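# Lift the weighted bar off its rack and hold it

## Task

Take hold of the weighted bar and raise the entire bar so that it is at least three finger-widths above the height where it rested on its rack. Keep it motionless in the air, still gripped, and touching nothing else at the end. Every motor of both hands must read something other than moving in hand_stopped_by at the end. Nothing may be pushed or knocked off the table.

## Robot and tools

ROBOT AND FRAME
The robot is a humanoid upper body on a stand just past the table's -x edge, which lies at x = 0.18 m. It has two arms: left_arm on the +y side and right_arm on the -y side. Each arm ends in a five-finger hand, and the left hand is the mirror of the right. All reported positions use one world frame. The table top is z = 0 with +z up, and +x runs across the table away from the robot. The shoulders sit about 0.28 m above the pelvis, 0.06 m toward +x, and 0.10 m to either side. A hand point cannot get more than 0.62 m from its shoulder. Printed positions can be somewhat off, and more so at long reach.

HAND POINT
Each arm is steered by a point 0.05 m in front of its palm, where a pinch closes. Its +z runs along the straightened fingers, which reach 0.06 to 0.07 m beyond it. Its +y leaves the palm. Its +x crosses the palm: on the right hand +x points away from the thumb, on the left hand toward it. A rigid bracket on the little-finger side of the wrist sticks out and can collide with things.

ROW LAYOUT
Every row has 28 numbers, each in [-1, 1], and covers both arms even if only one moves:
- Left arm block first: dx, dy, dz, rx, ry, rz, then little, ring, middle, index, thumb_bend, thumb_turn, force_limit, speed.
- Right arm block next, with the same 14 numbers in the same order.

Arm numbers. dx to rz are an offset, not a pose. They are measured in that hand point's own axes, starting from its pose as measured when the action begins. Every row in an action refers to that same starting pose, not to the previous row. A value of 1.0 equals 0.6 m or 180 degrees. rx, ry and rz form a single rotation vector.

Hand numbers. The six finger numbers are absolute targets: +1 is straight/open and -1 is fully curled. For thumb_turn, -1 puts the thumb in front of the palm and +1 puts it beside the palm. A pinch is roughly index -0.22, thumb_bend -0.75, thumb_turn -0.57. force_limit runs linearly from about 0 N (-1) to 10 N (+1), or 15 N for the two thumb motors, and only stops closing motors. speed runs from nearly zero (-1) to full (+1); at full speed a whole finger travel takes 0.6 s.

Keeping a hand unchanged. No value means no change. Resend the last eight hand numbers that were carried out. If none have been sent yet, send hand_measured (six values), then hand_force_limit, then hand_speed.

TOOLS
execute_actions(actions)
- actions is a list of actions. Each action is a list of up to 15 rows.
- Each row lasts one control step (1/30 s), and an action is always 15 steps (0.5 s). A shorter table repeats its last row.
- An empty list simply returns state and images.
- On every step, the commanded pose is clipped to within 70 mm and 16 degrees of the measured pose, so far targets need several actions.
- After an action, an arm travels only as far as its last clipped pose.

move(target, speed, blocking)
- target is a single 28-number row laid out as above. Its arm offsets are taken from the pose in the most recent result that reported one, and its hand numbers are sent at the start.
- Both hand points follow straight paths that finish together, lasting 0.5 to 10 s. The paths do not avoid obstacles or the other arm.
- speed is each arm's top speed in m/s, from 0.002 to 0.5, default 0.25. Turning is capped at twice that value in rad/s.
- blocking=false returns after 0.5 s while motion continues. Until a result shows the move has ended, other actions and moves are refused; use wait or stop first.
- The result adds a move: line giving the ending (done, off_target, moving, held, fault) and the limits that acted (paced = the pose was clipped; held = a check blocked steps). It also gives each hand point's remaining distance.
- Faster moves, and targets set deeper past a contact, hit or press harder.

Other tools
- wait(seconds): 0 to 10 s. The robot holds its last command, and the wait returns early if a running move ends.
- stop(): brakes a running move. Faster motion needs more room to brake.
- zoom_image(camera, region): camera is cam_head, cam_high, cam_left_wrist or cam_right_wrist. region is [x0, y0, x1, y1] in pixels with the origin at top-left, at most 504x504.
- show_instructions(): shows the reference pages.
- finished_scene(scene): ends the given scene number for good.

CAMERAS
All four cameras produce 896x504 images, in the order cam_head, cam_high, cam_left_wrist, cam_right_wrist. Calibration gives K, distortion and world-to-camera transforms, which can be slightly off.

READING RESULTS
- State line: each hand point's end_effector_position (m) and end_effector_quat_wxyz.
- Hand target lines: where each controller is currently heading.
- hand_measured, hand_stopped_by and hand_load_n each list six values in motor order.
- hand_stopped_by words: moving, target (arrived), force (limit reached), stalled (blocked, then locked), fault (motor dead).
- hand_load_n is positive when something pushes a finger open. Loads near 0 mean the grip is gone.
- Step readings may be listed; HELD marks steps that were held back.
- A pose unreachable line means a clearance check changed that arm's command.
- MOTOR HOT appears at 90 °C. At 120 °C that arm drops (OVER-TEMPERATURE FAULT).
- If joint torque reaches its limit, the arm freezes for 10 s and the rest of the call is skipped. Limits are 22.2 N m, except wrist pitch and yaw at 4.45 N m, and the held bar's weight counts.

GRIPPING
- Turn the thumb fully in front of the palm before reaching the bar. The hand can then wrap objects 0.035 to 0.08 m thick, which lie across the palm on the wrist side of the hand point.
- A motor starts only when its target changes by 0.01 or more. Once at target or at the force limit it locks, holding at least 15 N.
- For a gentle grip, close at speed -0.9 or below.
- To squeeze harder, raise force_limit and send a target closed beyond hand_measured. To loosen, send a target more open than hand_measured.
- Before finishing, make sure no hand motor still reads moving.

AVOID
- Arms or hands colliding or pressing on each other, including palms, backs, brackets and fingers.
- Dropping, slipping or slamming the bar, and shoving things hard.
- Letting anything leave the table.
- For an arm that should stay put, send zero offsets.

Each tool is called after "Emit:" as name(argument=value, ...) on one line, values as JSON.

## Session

Emit:
execute_actions(actions=[])

Scene clock: 0.00 s.
left_arm: end_effector_position=(+0.1840, +0.1142, +0.4278) hand_measured=(+1.000, +1.000, +1.000, +1.000, +1.000, +1.000) hand_load_n=(+0.0, +0.0, +0.0, +0.0, +0.0, +0.0) hand_stopped_by=(target, target, target, target, target, target) hand_force_limit=0.00 hand_speed=-0.80 end_effector_quat_wxyz=(+0.051, +0.102, -0.123, +0.986) | right_arm: end_effector_position=(+0.1929, -0.1005, +0.4111) hand_measured=(+1.000, +1.000, +1.000, +1.000, +1.000, +1.000) hand_load_n=(+0.0, +0.0, +0.0, +0.0, +0.0, +0.0) hand_stopped_by=(target, target, target, target, target, target) hand_force_limit=0.00 hand_speed=-0.80 end_effector_quat_wxyz=(+0.973, -0.168, +0.160, +0.014)
Joint positions: left_arm=[-0.177  0.434  0.155 -0.482 -0.394 -0.892 -0.187] | right_arm=[-0.038 -0.445 -0.2   -0.467  0.398 -0.915  0.223]
Joint velocities: left_arm=[-0.002 -0.012 -0.012 -0.002  0.     0.     0.   ] | right_arm=[-0.009  0.011 -0.011  0.002 -0.017  0.     0.   ]
Motor temperatures (°C, as the motors report them): left_arm=[48 38 47 40 40 32 32] | right_arm=[51 42 48 41 41 31 33]
Hand target (left_arm): +0.184, +0.114, +0.428; +0.051, +0.102, -0.123, +0.986
Hand target (right_arm): +0.193, -0.100, +0.411; +0.973, -0.168, +0.160, +0.014
camera_calibration (this result's frames):
cam_left_wrist: T_world_to_cam=[[0.290971, 0.935347, 0.201152, -0.248145], [-0.903893, 0.337662, -0.262607, 0.246098], [-0.31355, -0.105409, 0.943703, -0.200368], [0, 0, 0, 1]] pos_world=[0.231824, 0.127883, 0.30363]
cam_right_wrist: T_world_to_cam=[[-0.160812, 0.934322, -0.318092, 0.251721], [-0.963559, -0.218419, -0.154424, 0.233415], [-0.213759, 0.281667, 0.935399, -0.186795], [0, 0, 0, 1]] pos_world=[0.22546, -0.131592, 0.290843]

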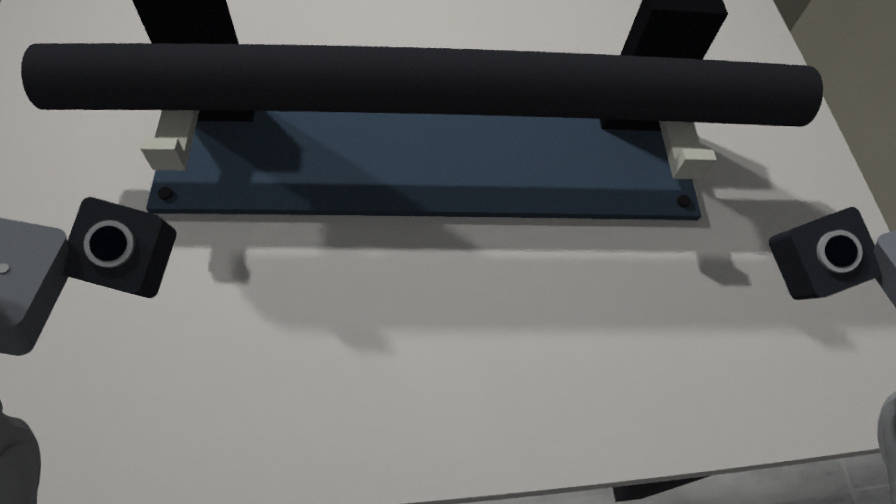

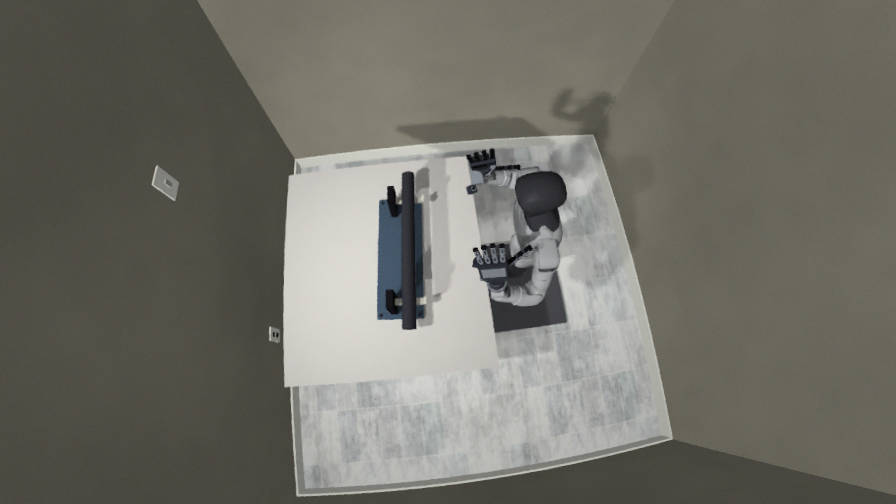

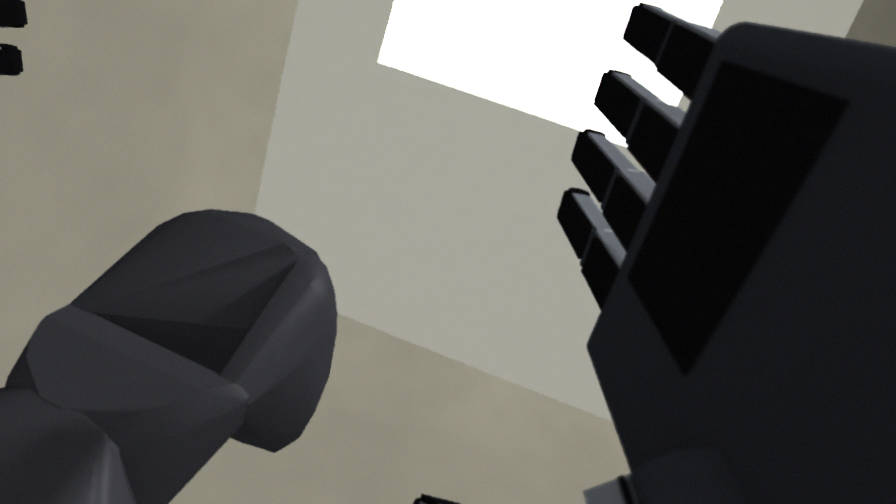

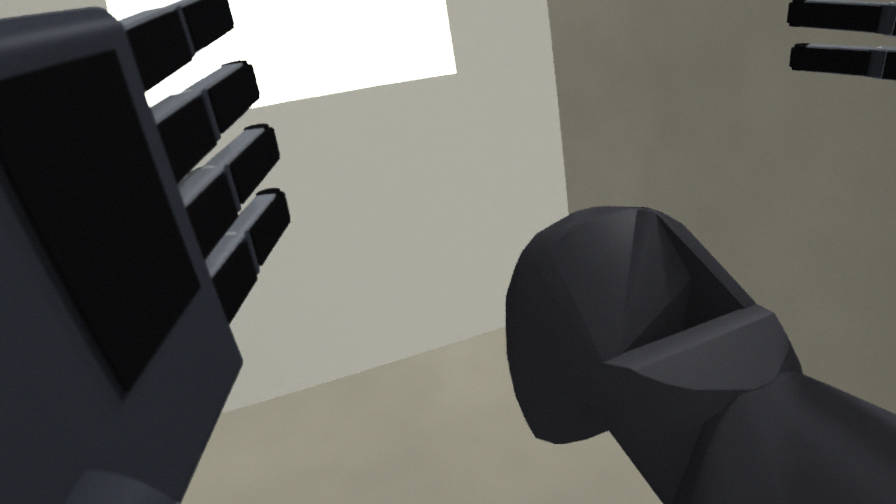

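Emit:
move(target=[-0.443,0.136,-0.360,-0.432,-0.507,0.239, 1,1,1,1,1,-1,0.5,0.5, 0.435,0.1175,-0.297,-0.375,0.505,-0.234, 1,1,1,1,1,-1,0.5,0.5], speed=0.25)

Scene clock: 33.13 s.
left_arm: end_effector_position=(+0.3823, +0.0474, +0.1428) hand_measured=(+1.000, +1.000, +1.000, +1.000, +1.000, -1.000) hand_load_n=(+0.0, +0.0, +0.0, +0.0, +0.0, +0.0) hand_stopped_by=(target, target, target, target, target, target) hand_force_limit=0.50 hand_speed=0.50 end_effector_quat_wxyz=(+0.263, -0.599, +0.683, -0.325) | right_arm: end_effector_position=(+0.3917, -0.1118, +0.1725) hand_measured=(+1.000, +1.000, +1.000, +1.000, +1.000, -1.000) hand_load_n=(+0.0, +0.0, +0.0, +0.0, +0.0, +0.0) hand_stopped_by=(target, target, target, target, target, target) hand_force_limit=0.50 hand_speed=0.50 end_effector_quat_wxyz=(+0.324, -0.582, +0.651, -0.365)
Joint positions: left_arm=[-1.405  0.861 -1.175 -0.452  0.231  1.274 -0.79 ] | right_arm=[-1.348 -1.067  1.113 -0.671 -0.083  1.537  0.532]
Joint velocities: left_arm=[ 0.     0.    -0.002  0.    -0.009  0.     0.   ] | right_arm=[-0.008  0.02   0.014 -0.008  0.     0.     0.   ]
Motor temperatures (°C, as the motors report them): left_arm=[50 40 48 41 40 33 32] | right_arm=[51 44 48 41 41 31 34]
Hand target (left_arm): +0.381, +0.049, +0.140; +0.261, -0.602, +0.683, -0.320
Hand target (right_arm): +0.392, -0.112, +0.172; +0.323, -0.582, +0.651, -0.365
Off the commanded pose (left_arm): 0.025 m, 5 deg.
Off the commanded pose (right_arm): 0.030 m, 7 deg.
move: off_target (left_arm, right_arm)
camera_calibration (this result's frames):
cam_left_wrist: T_world_to_cam=[[0.669468, 0.0971694, 0.736458, -0.367401], [-0.401539, -0.78675, 0.468819, 0.129842], [0.624963, -0.609576, -0.487687, -0.00677984], [0, 0, 0, 1]] pos_world=[0.302337, 0.133721, 0.206396]
cam_right_wrist: T_world_to_cam=[[-0.529957, 0.136157, -0.837022, 0.363261], [-0.289539, 0.898663, 0.329504, 0.163025], [0.797065, 0.416974, -0.43683, -0.0620011], [0, 0, 0, 1]] pos_world=[0.289134, -0.170112, 0.223256]

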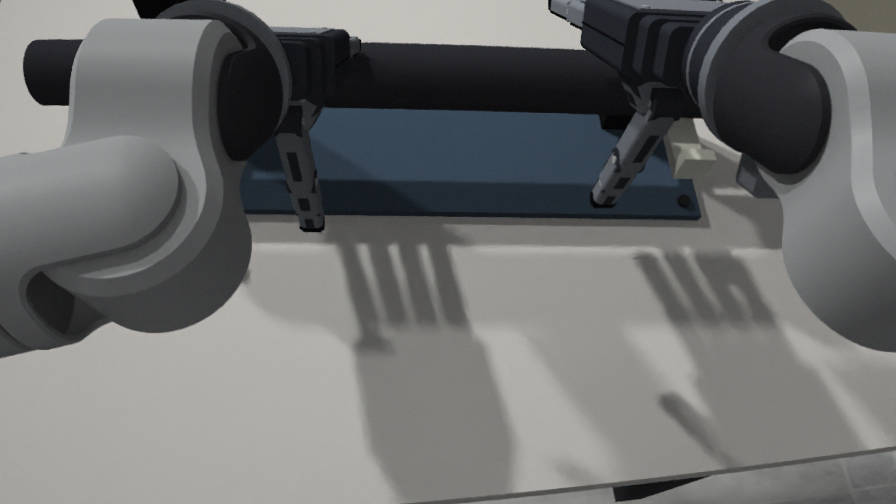

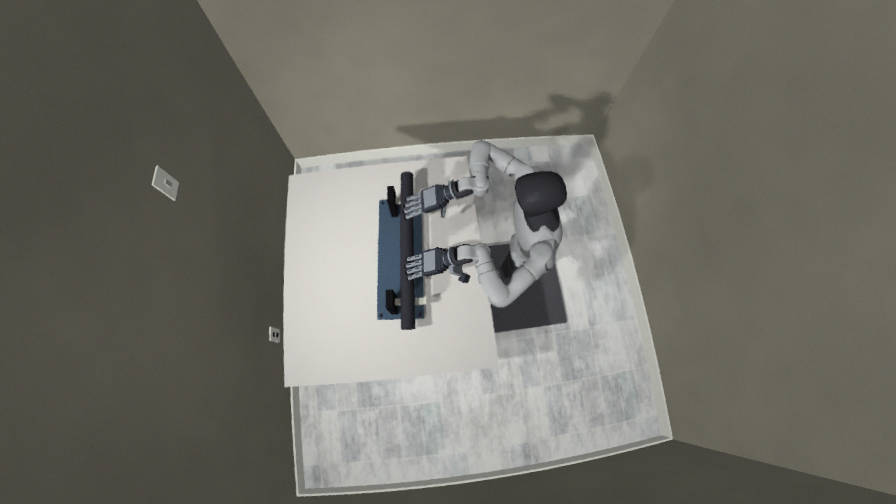

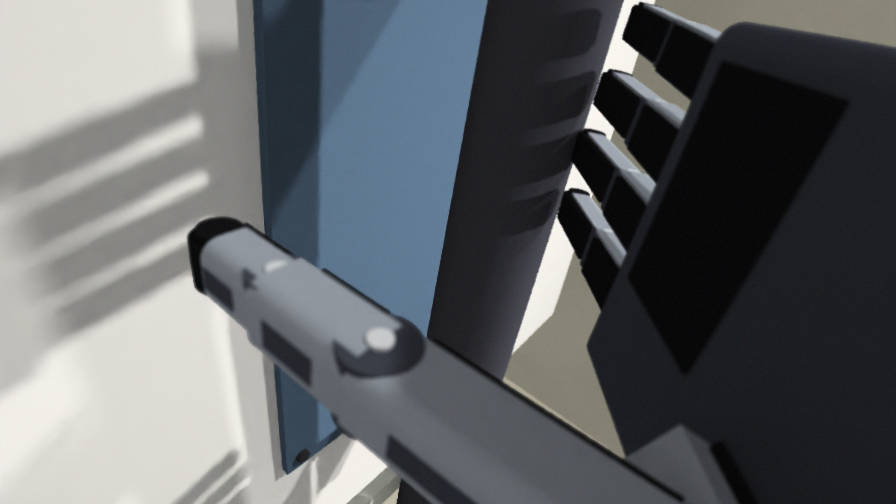

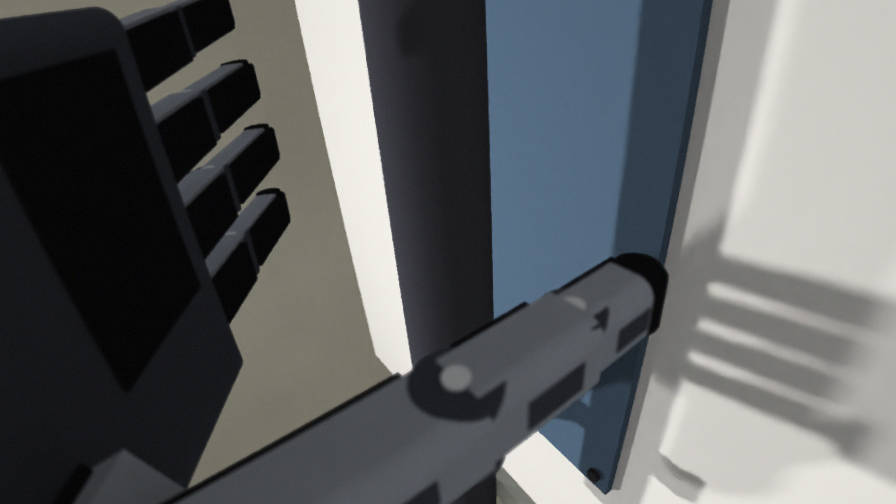

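Emit:
move(target=[-0.0495,-0.0113,0.108,0.0146,-0.0246,-0.0077, 1,1,1,1,1,-1,0.5,0.5, -0.038,0.050,0.131,-0.0357,-0.012,-0.0072, 1,1,1,1,1,-1,0.5,0.5], speed=0.1)

Scene clock: 48.33 s.
left_arm: end_effector_position=(+0.4451, +0.0650, +0.1155) hand_measured=(+1.000, +1.000, +1.000, +1.000, +1.000, -1.000) hand_load_n=(+0.0, +0.0, +0.0, +0.0, +0.0, +0.0) hand_stopped_by=(target, target, target, target, target, target) hand_force_limit=0.50 hand_speed=0.50 end_effector_quat_wxyz=(-0.304, +0.608, -0.653, +0.335) | right_arm: end_effector_position=(+0.4479, -0.0976, +0.1115) hand_measured=(+1.000, +1.000, +1.000, +1.000, +1.000, -1.000) hand_load_n=(+0.0, +0.0, +0.0, +0.0, +0.0, +0.0) hand_stopped_by=(target, target, target, target, target, target) hand_force_limit=0.50 hand_speed=0.50 end_effector_quat_wxyz=(-0.302, +0.610, -0.649, +0.340)
Joint positions: left_arm=[-1.33   0.754 -1.152 -0.029  0.234  0.997 -0.592] | right_arm=[-1.308 -0.812  1.166 -0.042 -0.096  1.094  0.455]
Joint velocities: left_arm=[ 0.     0.    -0.006  0.009  0.    -0.002  0.   ] | right_arm=[ 0.006  0.    -0.008  0.017  0.011 -0.004  0.   ]
Motor temperatures (°C, as the motors report them): left_arm=[58 39 49 40 40 33 33] | right_arm=[56 43 49 41 41 31 34]
Hand target (left_arm): +0.440, +0.069, +0.106; -0.296, +0.617, -0.655, +0.322
Hand target (right_arm): +0.440, -0.094, +0.101; -0.291, +0.620, -0.652, +0.326
Off the commanded pose (left_arm): 0.012 m, 2 deg.
Off the commanded pose (right_arm): 0.007 m, 2 deg.
move: off_target (left_arm, right_arm)
camera_calibration (this result's frames):
cam_left_wrist: T_world_to_cam=[[0.602, 0.13108, 0.787664, -0.369146], [-0.381594, -0.819276, 0.427988, 0.179645], [0.701414, -0.558216, -0.443185, -0.0910634], [0, 0, 0, 1]] pos_world=[0.354651, 0.144733, 0.173519]
cam_right_wrist: T_world_to_cam=[[-0.597412, 0.104265, -0.795128, 0.362471], [-0.298435, 0.891391, 0.341114, 0.188635], [0.744336, 0.441079, -0.501411, -0.106196], [0, 0, 0, 1]] pos_world=[0.351885, -0.1591, 0.170617]

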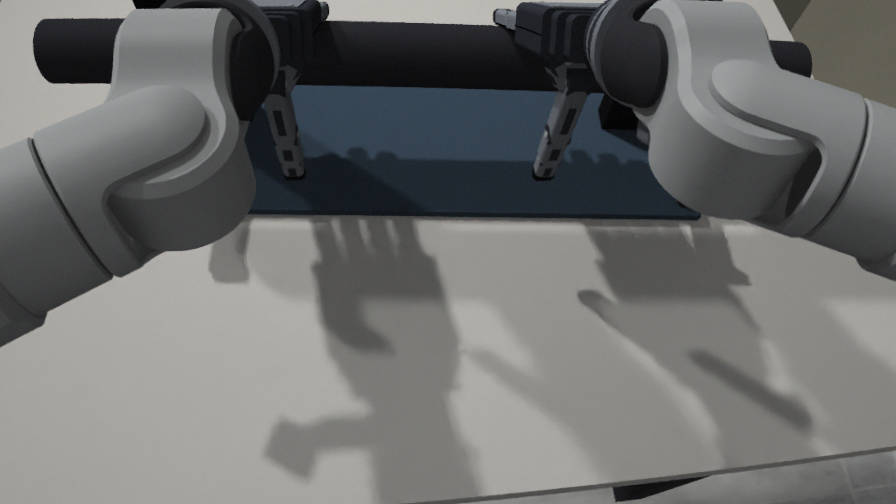

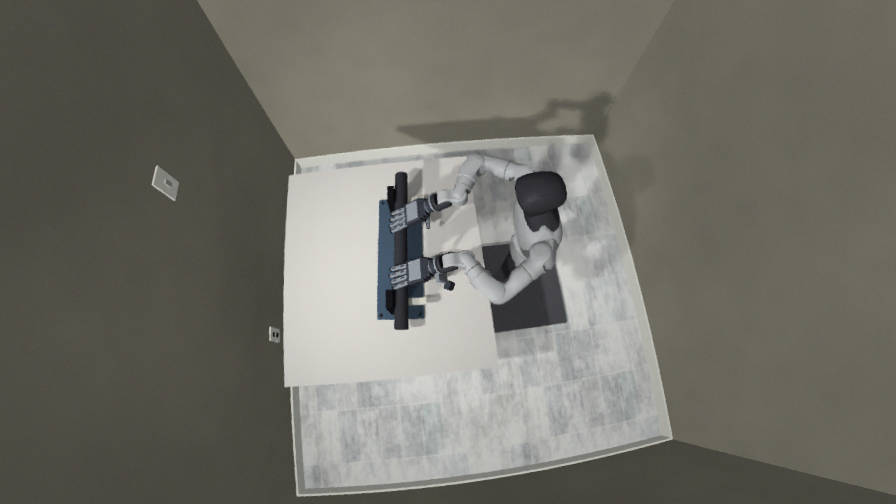

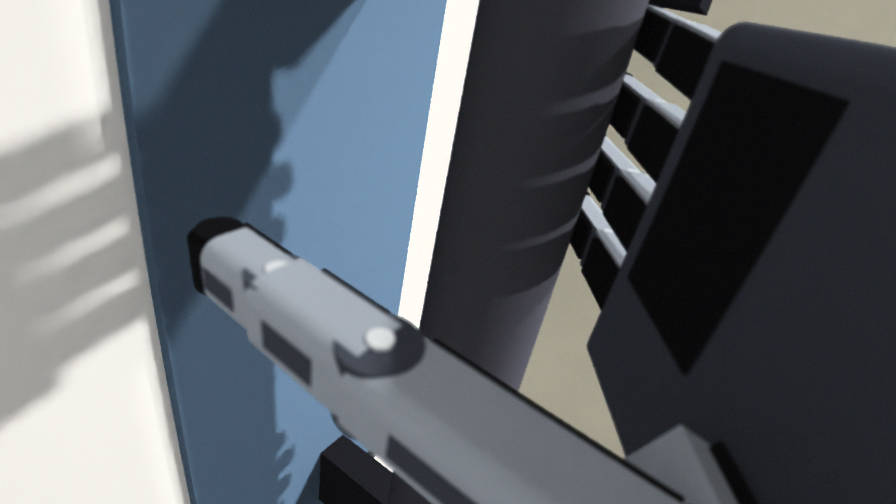

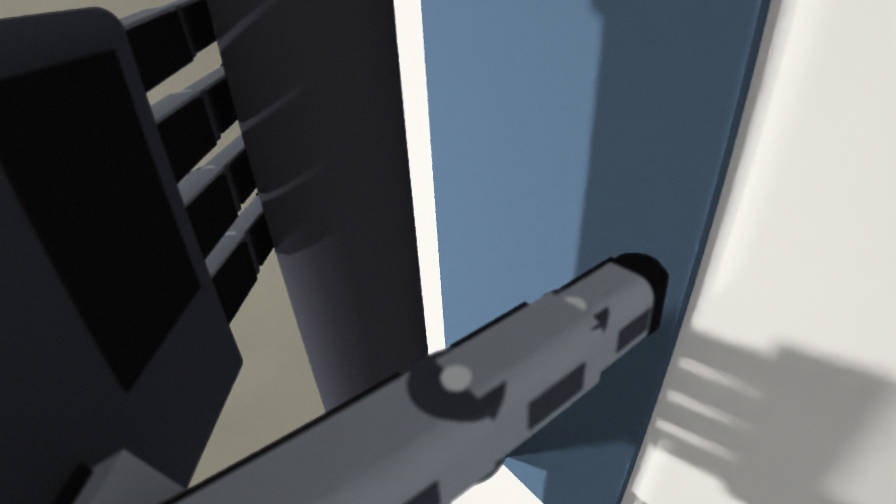

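Emit:
move(target=[0,-0.008,0.075,0,0,0, 1,1,1,1,1,-1,0.5,0.5, 0,-0.012,0.10,0,0,0, 1,1,1,1,1,-1,0.5,0.5], speed=0.05)

Scene clock: 61.57 s.
left_arm: end_effector_position=(+0.4837, +0.0641, +0.0911) hand_measured=(+1.000, +1.000, +1.000, +1.000, +1.000, -1.000) hand_load_n=(+0.0, +0.0, +0.0, +0.0, +0.0, +0.0) hand_stopped_by=(target, target, target, target, target, target) hand_force_limit=0.50 hand_speed=0.50 end_effector_quat_wxyz=(-0.303, +0.609, -0.653, +0.332) | right_arm: end_effector_position=(+0.4972, -0.1015, +0.0802) hand_measured=(+1.000, +1.000, +1.000, +1.000, +1.000, -1.000) hand_load_n=(+0.0, +0.0, +0.0, +0.0, +0.0, +0.0) hand_stopped_by=(target, target, target, target, target, target) hand_force_limit=0.50 hand_speed=0.50 end_effector_quat_wxyz=(-0.298, +0.612, -0.648, +0.342)
Joint positions: left_arm=[-1.346  0.581 -1.131  0.443  0.234  0.696 -0.512] | right_arm=[-1.349 -0.574  1.178  0.608 -0.104  0.682  0.388]
Joint velocities: left_arm=[ 0.008  0.017  0.009  0.011 -0.009 -0.002  0.   ] | right_arm=[ 0.     0.    -0.014  0.011  0.    -0.005  0.   ]
Motor temperatures (°C, as the motors report them): left_arm=[62 40 49 40 40 33 33] | right_arm=[59 43 49 41 41 31 33]
Hand target (left_arm): +0.484, +0.063, +0.092; -0.302, +0.609, -0.653, +0.334
Hand target (right_arm): +0.497, -0.101, +0.079; -0.296, +0.615, -0.646, +0.341
Off the commanded pose (left_arm): 0.003 m, 0 deg.
Off the commanded pose (right_arm): 0.004 m, 1 deg.
move: off_target (right_arm)
camera_calibration (this result's frames):
cam_left_wrist: T_world_to_cam=[[0.605786, 0.131331, 0.784713, -0.374646], [-0.377268, -0.820937, 0.428639, 0.202091], [0.700494, -0.555711, -0.447765, -0.128719], [0, 0, 0, 1]] pos_world=[0.393365, 0.143576, 0.14973]
cam_right_wrist: T_world_to_cam=[[-0.601256, 0.0953415, -0.793348, 0.368316], [-0.29783, 0.894572, 0.333223, 0.218213], [0.741477, 0.436635, -0.509472, -0.155271], [0, 0, 0, 1]] pos_world=[0.401572, -0.162526, 0.140383]

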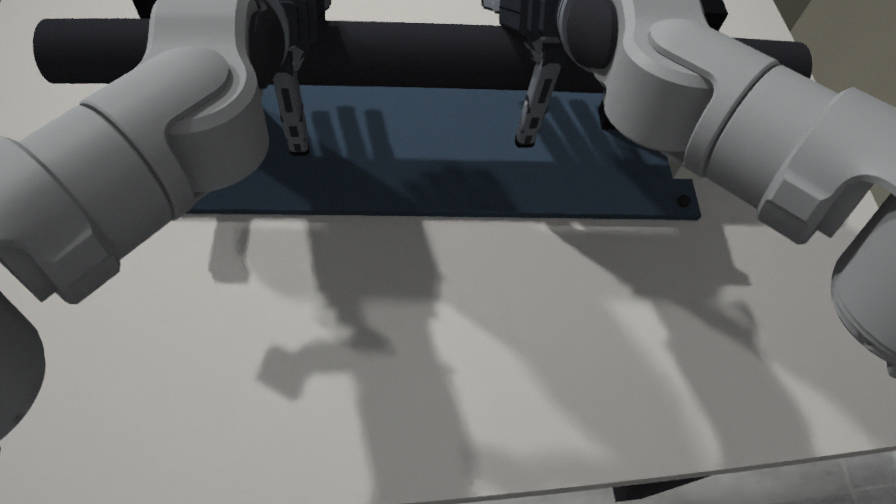

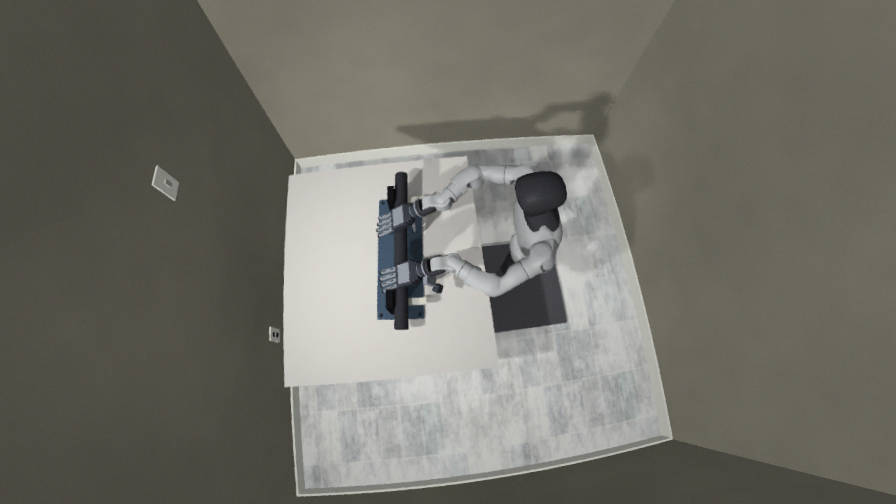

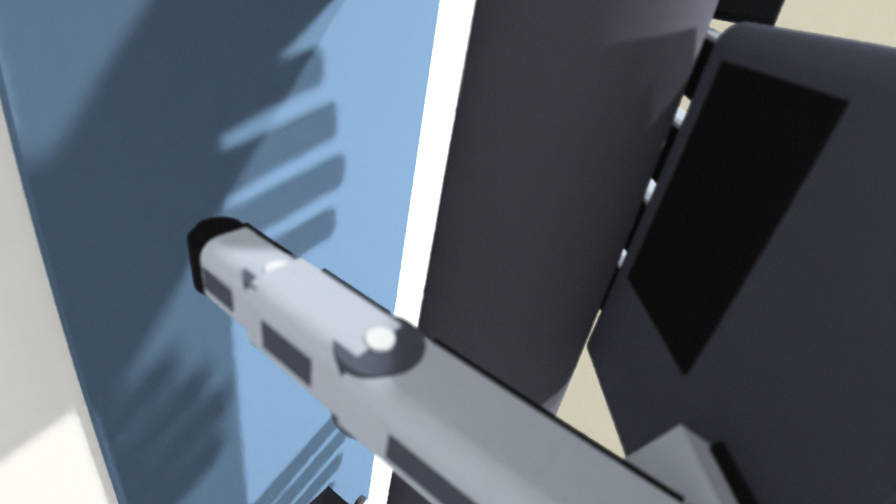

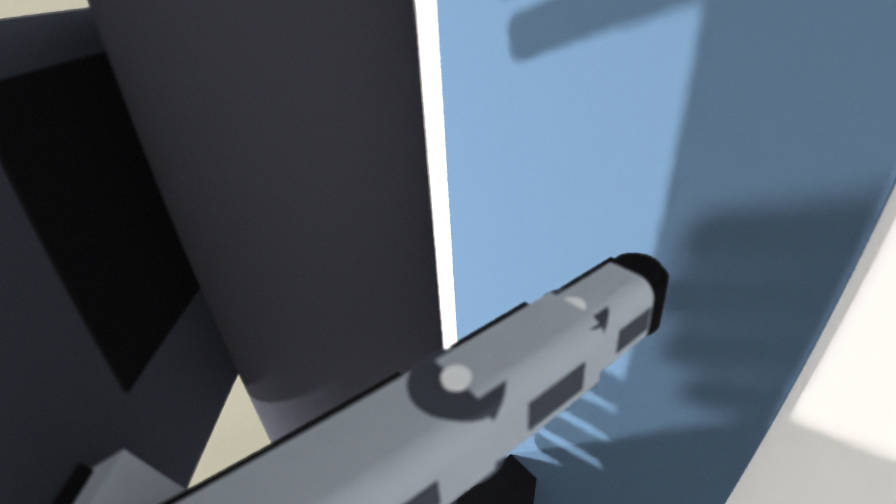

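Emit:
move(target=[0,0,0.015,0,0,0, -1,-1,-1,-1,-1,-1,1,0.0, 0,0,0,0,0,0, -1,-1,-1,-1,-1,-1,1,0.0], speed=0.03)

Emit:
move(target=[0,0,0,0,0,0, -0.95,-0.95,-0.95,-0.95,-0.95,-1,1,-0.5, 0,0,0,0,0,0, -0.95,-0.95,-0.95,-0.95,-0.95,-1,1,-0.5], speed=0.05)

Scene clock: 65.57 s.
left_arm: end_effector_position=(+0.4970, +0.0639, +0.0942) hand_measured=(-0.164, -0.156, -0.196, -0.220, +0.284, -1.000) hand_load_n=(+10.5, +1.5, +8.5, +10.5, +22.0, +4.0) hand_stopped_by=(force, force, force, force, force, target) hand_force_limit=1.00 hand_speed=0.00 end_effector_quat_wxyz=(+0.314, -0.600, +0.651, -0.342) | right_arm: end_effector_position=(+0.4949, -0.1015, +0.0767) hand_measured=(-0.434, -0.400, -0.368, -0.322, +0.090, -1.000) hand_load_n=(+10.0, +10.5, +9.5, +5.0, +15.5, +2.0) hand_stopped_by=(force, force, force, force, force, target) hand_force_limit=1.00 hand_speed=0.00 end_effector_quat_wxyz=(-0.295, +0.615, -0.649, +0.338)
Joint positions: left_arm=[-1.369  0.543 -1.13   0.558  0.239  0.618 -0.476] | right_arm=[-1.342 -0.574  1.178  0.608 -0.103  0.676  0.391]
Joint velocities: left_arm=[-0.002 -0.018  0.006  0.     0.002  0.     0.   ] | right_arm=[ 0.002  0.     0.026  0.    -0.003  0.     0.   ]
Motor temperatures (°C, as the motors report them): left_arm=[64 40 49 40 40 33 33] | right_arm=[61 43 49 41 41 31 34]
Hand target (left_arm): +0.491, +0.064, +0.086; -0.303, +0.609, -0.653, +0.332
Hand target (right_arm): +0.497, -0.102, +0.080; -0.298, +0.613, -0.648, +0.342
Off the commanded pose (left_arm): 0.010 m, 2 deg.
Off the commanded pose (right_arm): 0.004 m, 1 deg.
move: off_target (left_arm, right_arm)
camera_calibration (this result's frames):
cam_left_wrist: T_world_to_cam=[[0.580955, 0.122377, 0.804684, -0.374046], [-0.397441, -0.820107, 0.411661, 0.217138], [0.710304, -0.558971, -0.427808, -0.143344], [0, 0, 0, 1]] pos_world=[0.405421, 0.143725, 0.150277]
cam_right_wrist: T_world_to_cam=[[-0.609703, 0.0947438, -0.786947, 0.367804], [-0.297021, 0.893178, 0.337656, 0.217811], [0.734875, 0.43961, -0.516432, -0.151247], [0, 0, 0, 1]] pos_world=[0.400093, -0.162902, 0.137788]

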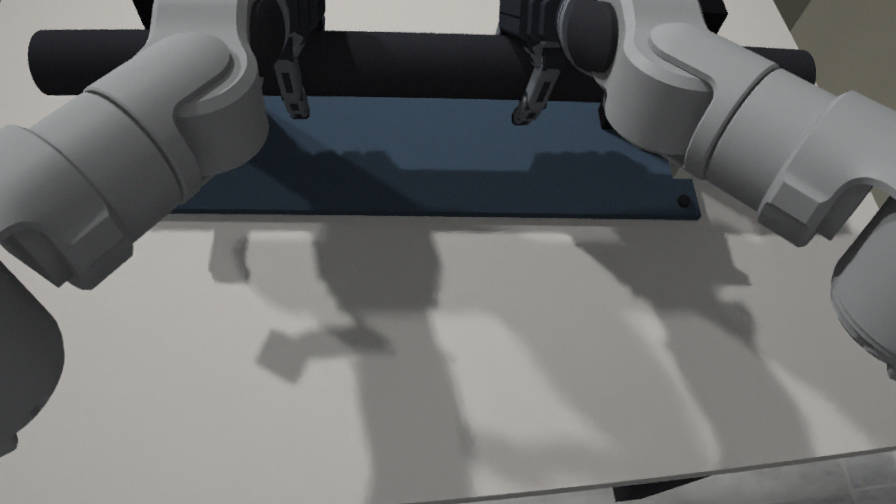

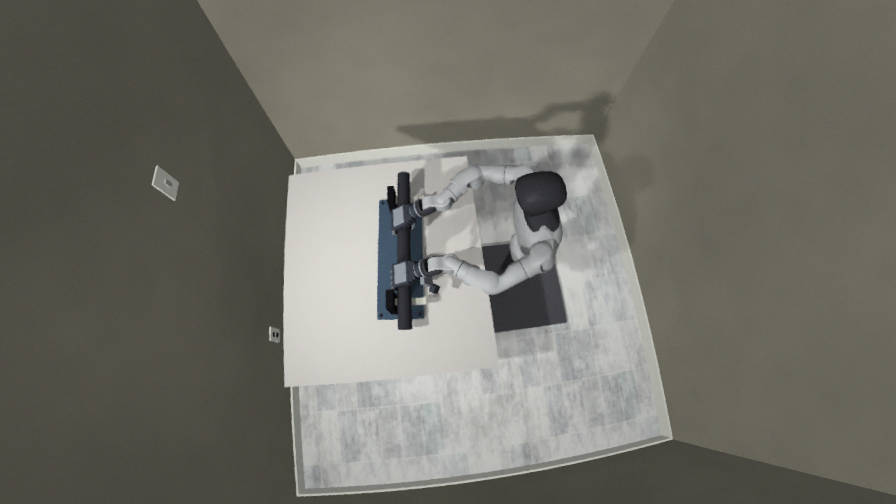

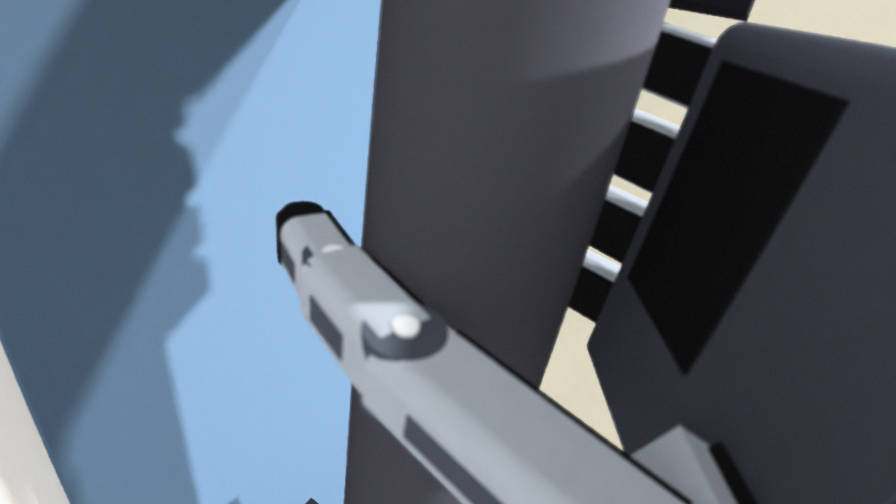

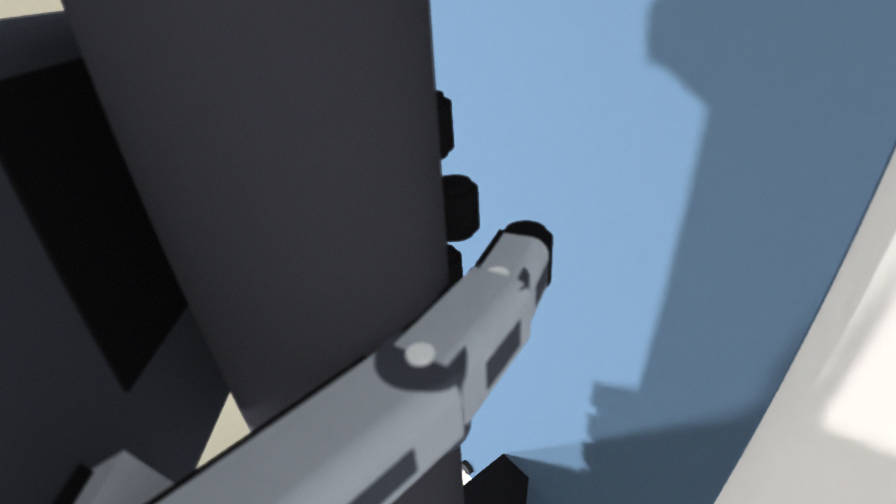

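Scene clock: 66.07 s.
left_arm: end_effector_position=(+0.4971, +0.0639, +0.0942) hand_measured=(-0.164, -0.188, -0.204, -0.220, +0.284, -1.000) hand_load_n=(+6.5, +11.0, +9.0, +7.5, +24.5, +5.5) hand_stopped_by=(force, force, force, force, force, target) hand_force_limit=1.00 hand_speed=-0.50 end_effector_quat_wxyz=(+0.315, -0.598, +0.653, -0.342) | right_arm: end_effector_position=(+0.4949, -0.1015, +0.0766) hand_measured=(-0.442, -0.400, -0.376, -0.344, +0.092, -1.000) hand_load_n=(+10.5, +7.5, +10.5, +10.5, +18.0, +2.5) hand_stopped_by=(force, force, force, force, force, target) hand_force_limit=1.00 hand_speed=-0.50 end_effector_quat_wxyz=(-0.296, +0.615, -0.648, +0.337)
Joint positions: left_arm=[-1.368  0.545 -1.131  0.558  0.24   0.612 -0.474] | right_arm=[-1.341 -0.575  1.178  0.609 -0.103  0.673  0.39 ]
Joint velocities: left_arm=[ 0.002 -0.002  0.    -0.006  0.003  0.     0.   ] | right_arm=[ 0.     0.005 -0.003 -0.011 -0.018  0.     0.   ]
Motor temperatures (°C, as the motors report them): left_arm=[65 40 49 40 40 33 33] | right_arm=[61 43 49 41 41 31 34]
Hand target (left_arm): +0.497, +0.064, +0.094; +0.314, -0.600, +0.651, -0.342
Hand target (right_arm): +0.495, -0.102, +0.077; -0.295, +0.615, -0.649, +0.338
Off the commanded pose (left_arm): 0.000 m, 0 deg.
Off the commanded pose (right_arm): 0.000 m, 0 deg.
move: done
camera_calibration (this result's frames):
cam_left_wrist: T_world_to_cam=[[0.579631, 0.118006, 0.806289, -0.373349], [-0.402188, -0.819118, 0.409011, 0.219781], [0.708712, -0.561355, -0.427326, -0.142544], [0, 0, 0, 1]] pos_world=[0.40582, 0.144067, 0.150221]
cam_right_wrist: T_world_to_cam=[[-0.60956, 0.0940861, -0.787137, 0.36759], [-0.298511, 0.892604, 0.337859, 0.218534], [0.73439, 0.440914, -0.51601, -0.150989], [0, 0, 0, 1]] pos_world=[0.400187, -0.163076, 0.137598]

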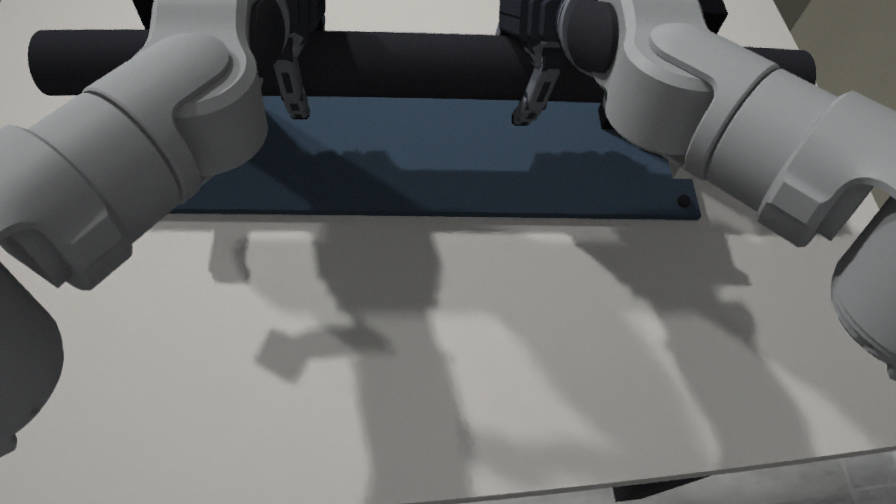

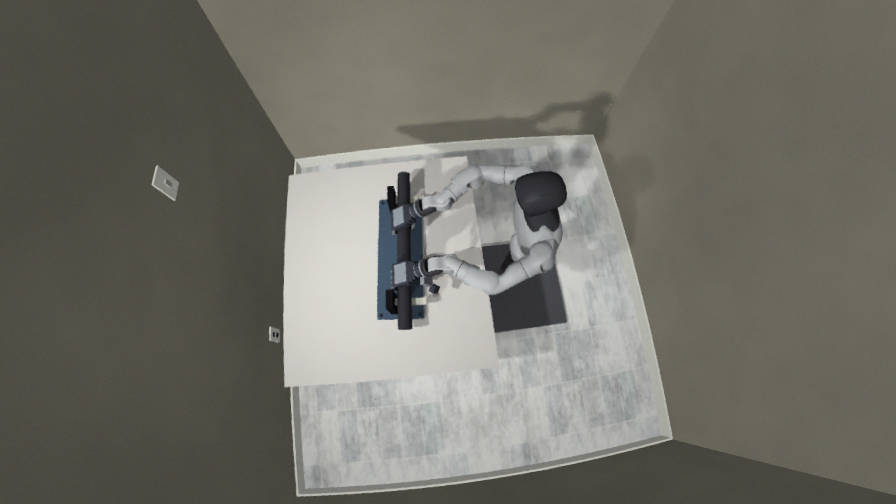

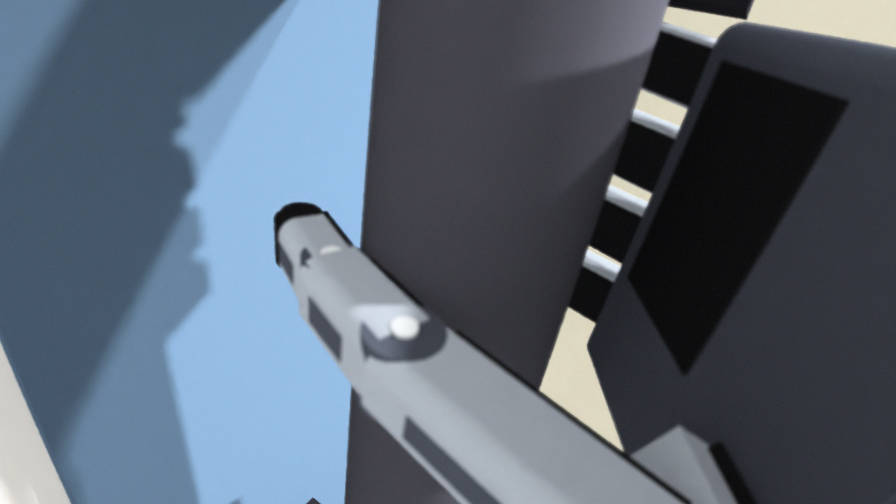

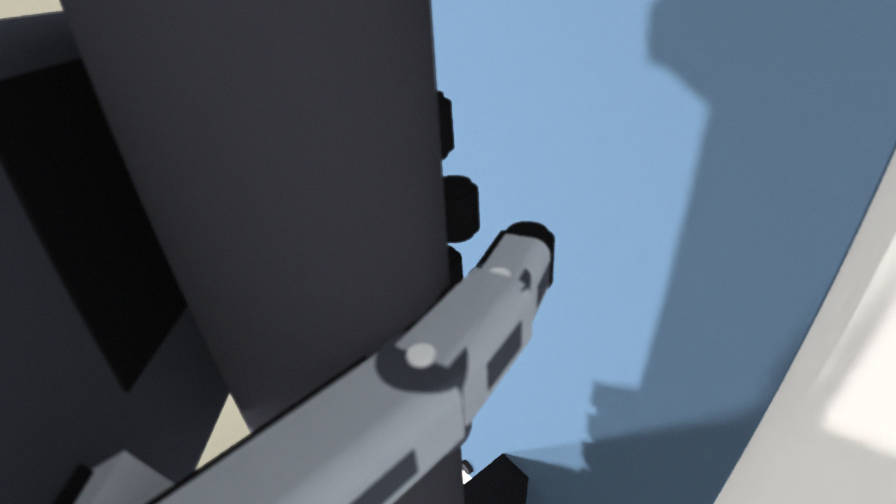

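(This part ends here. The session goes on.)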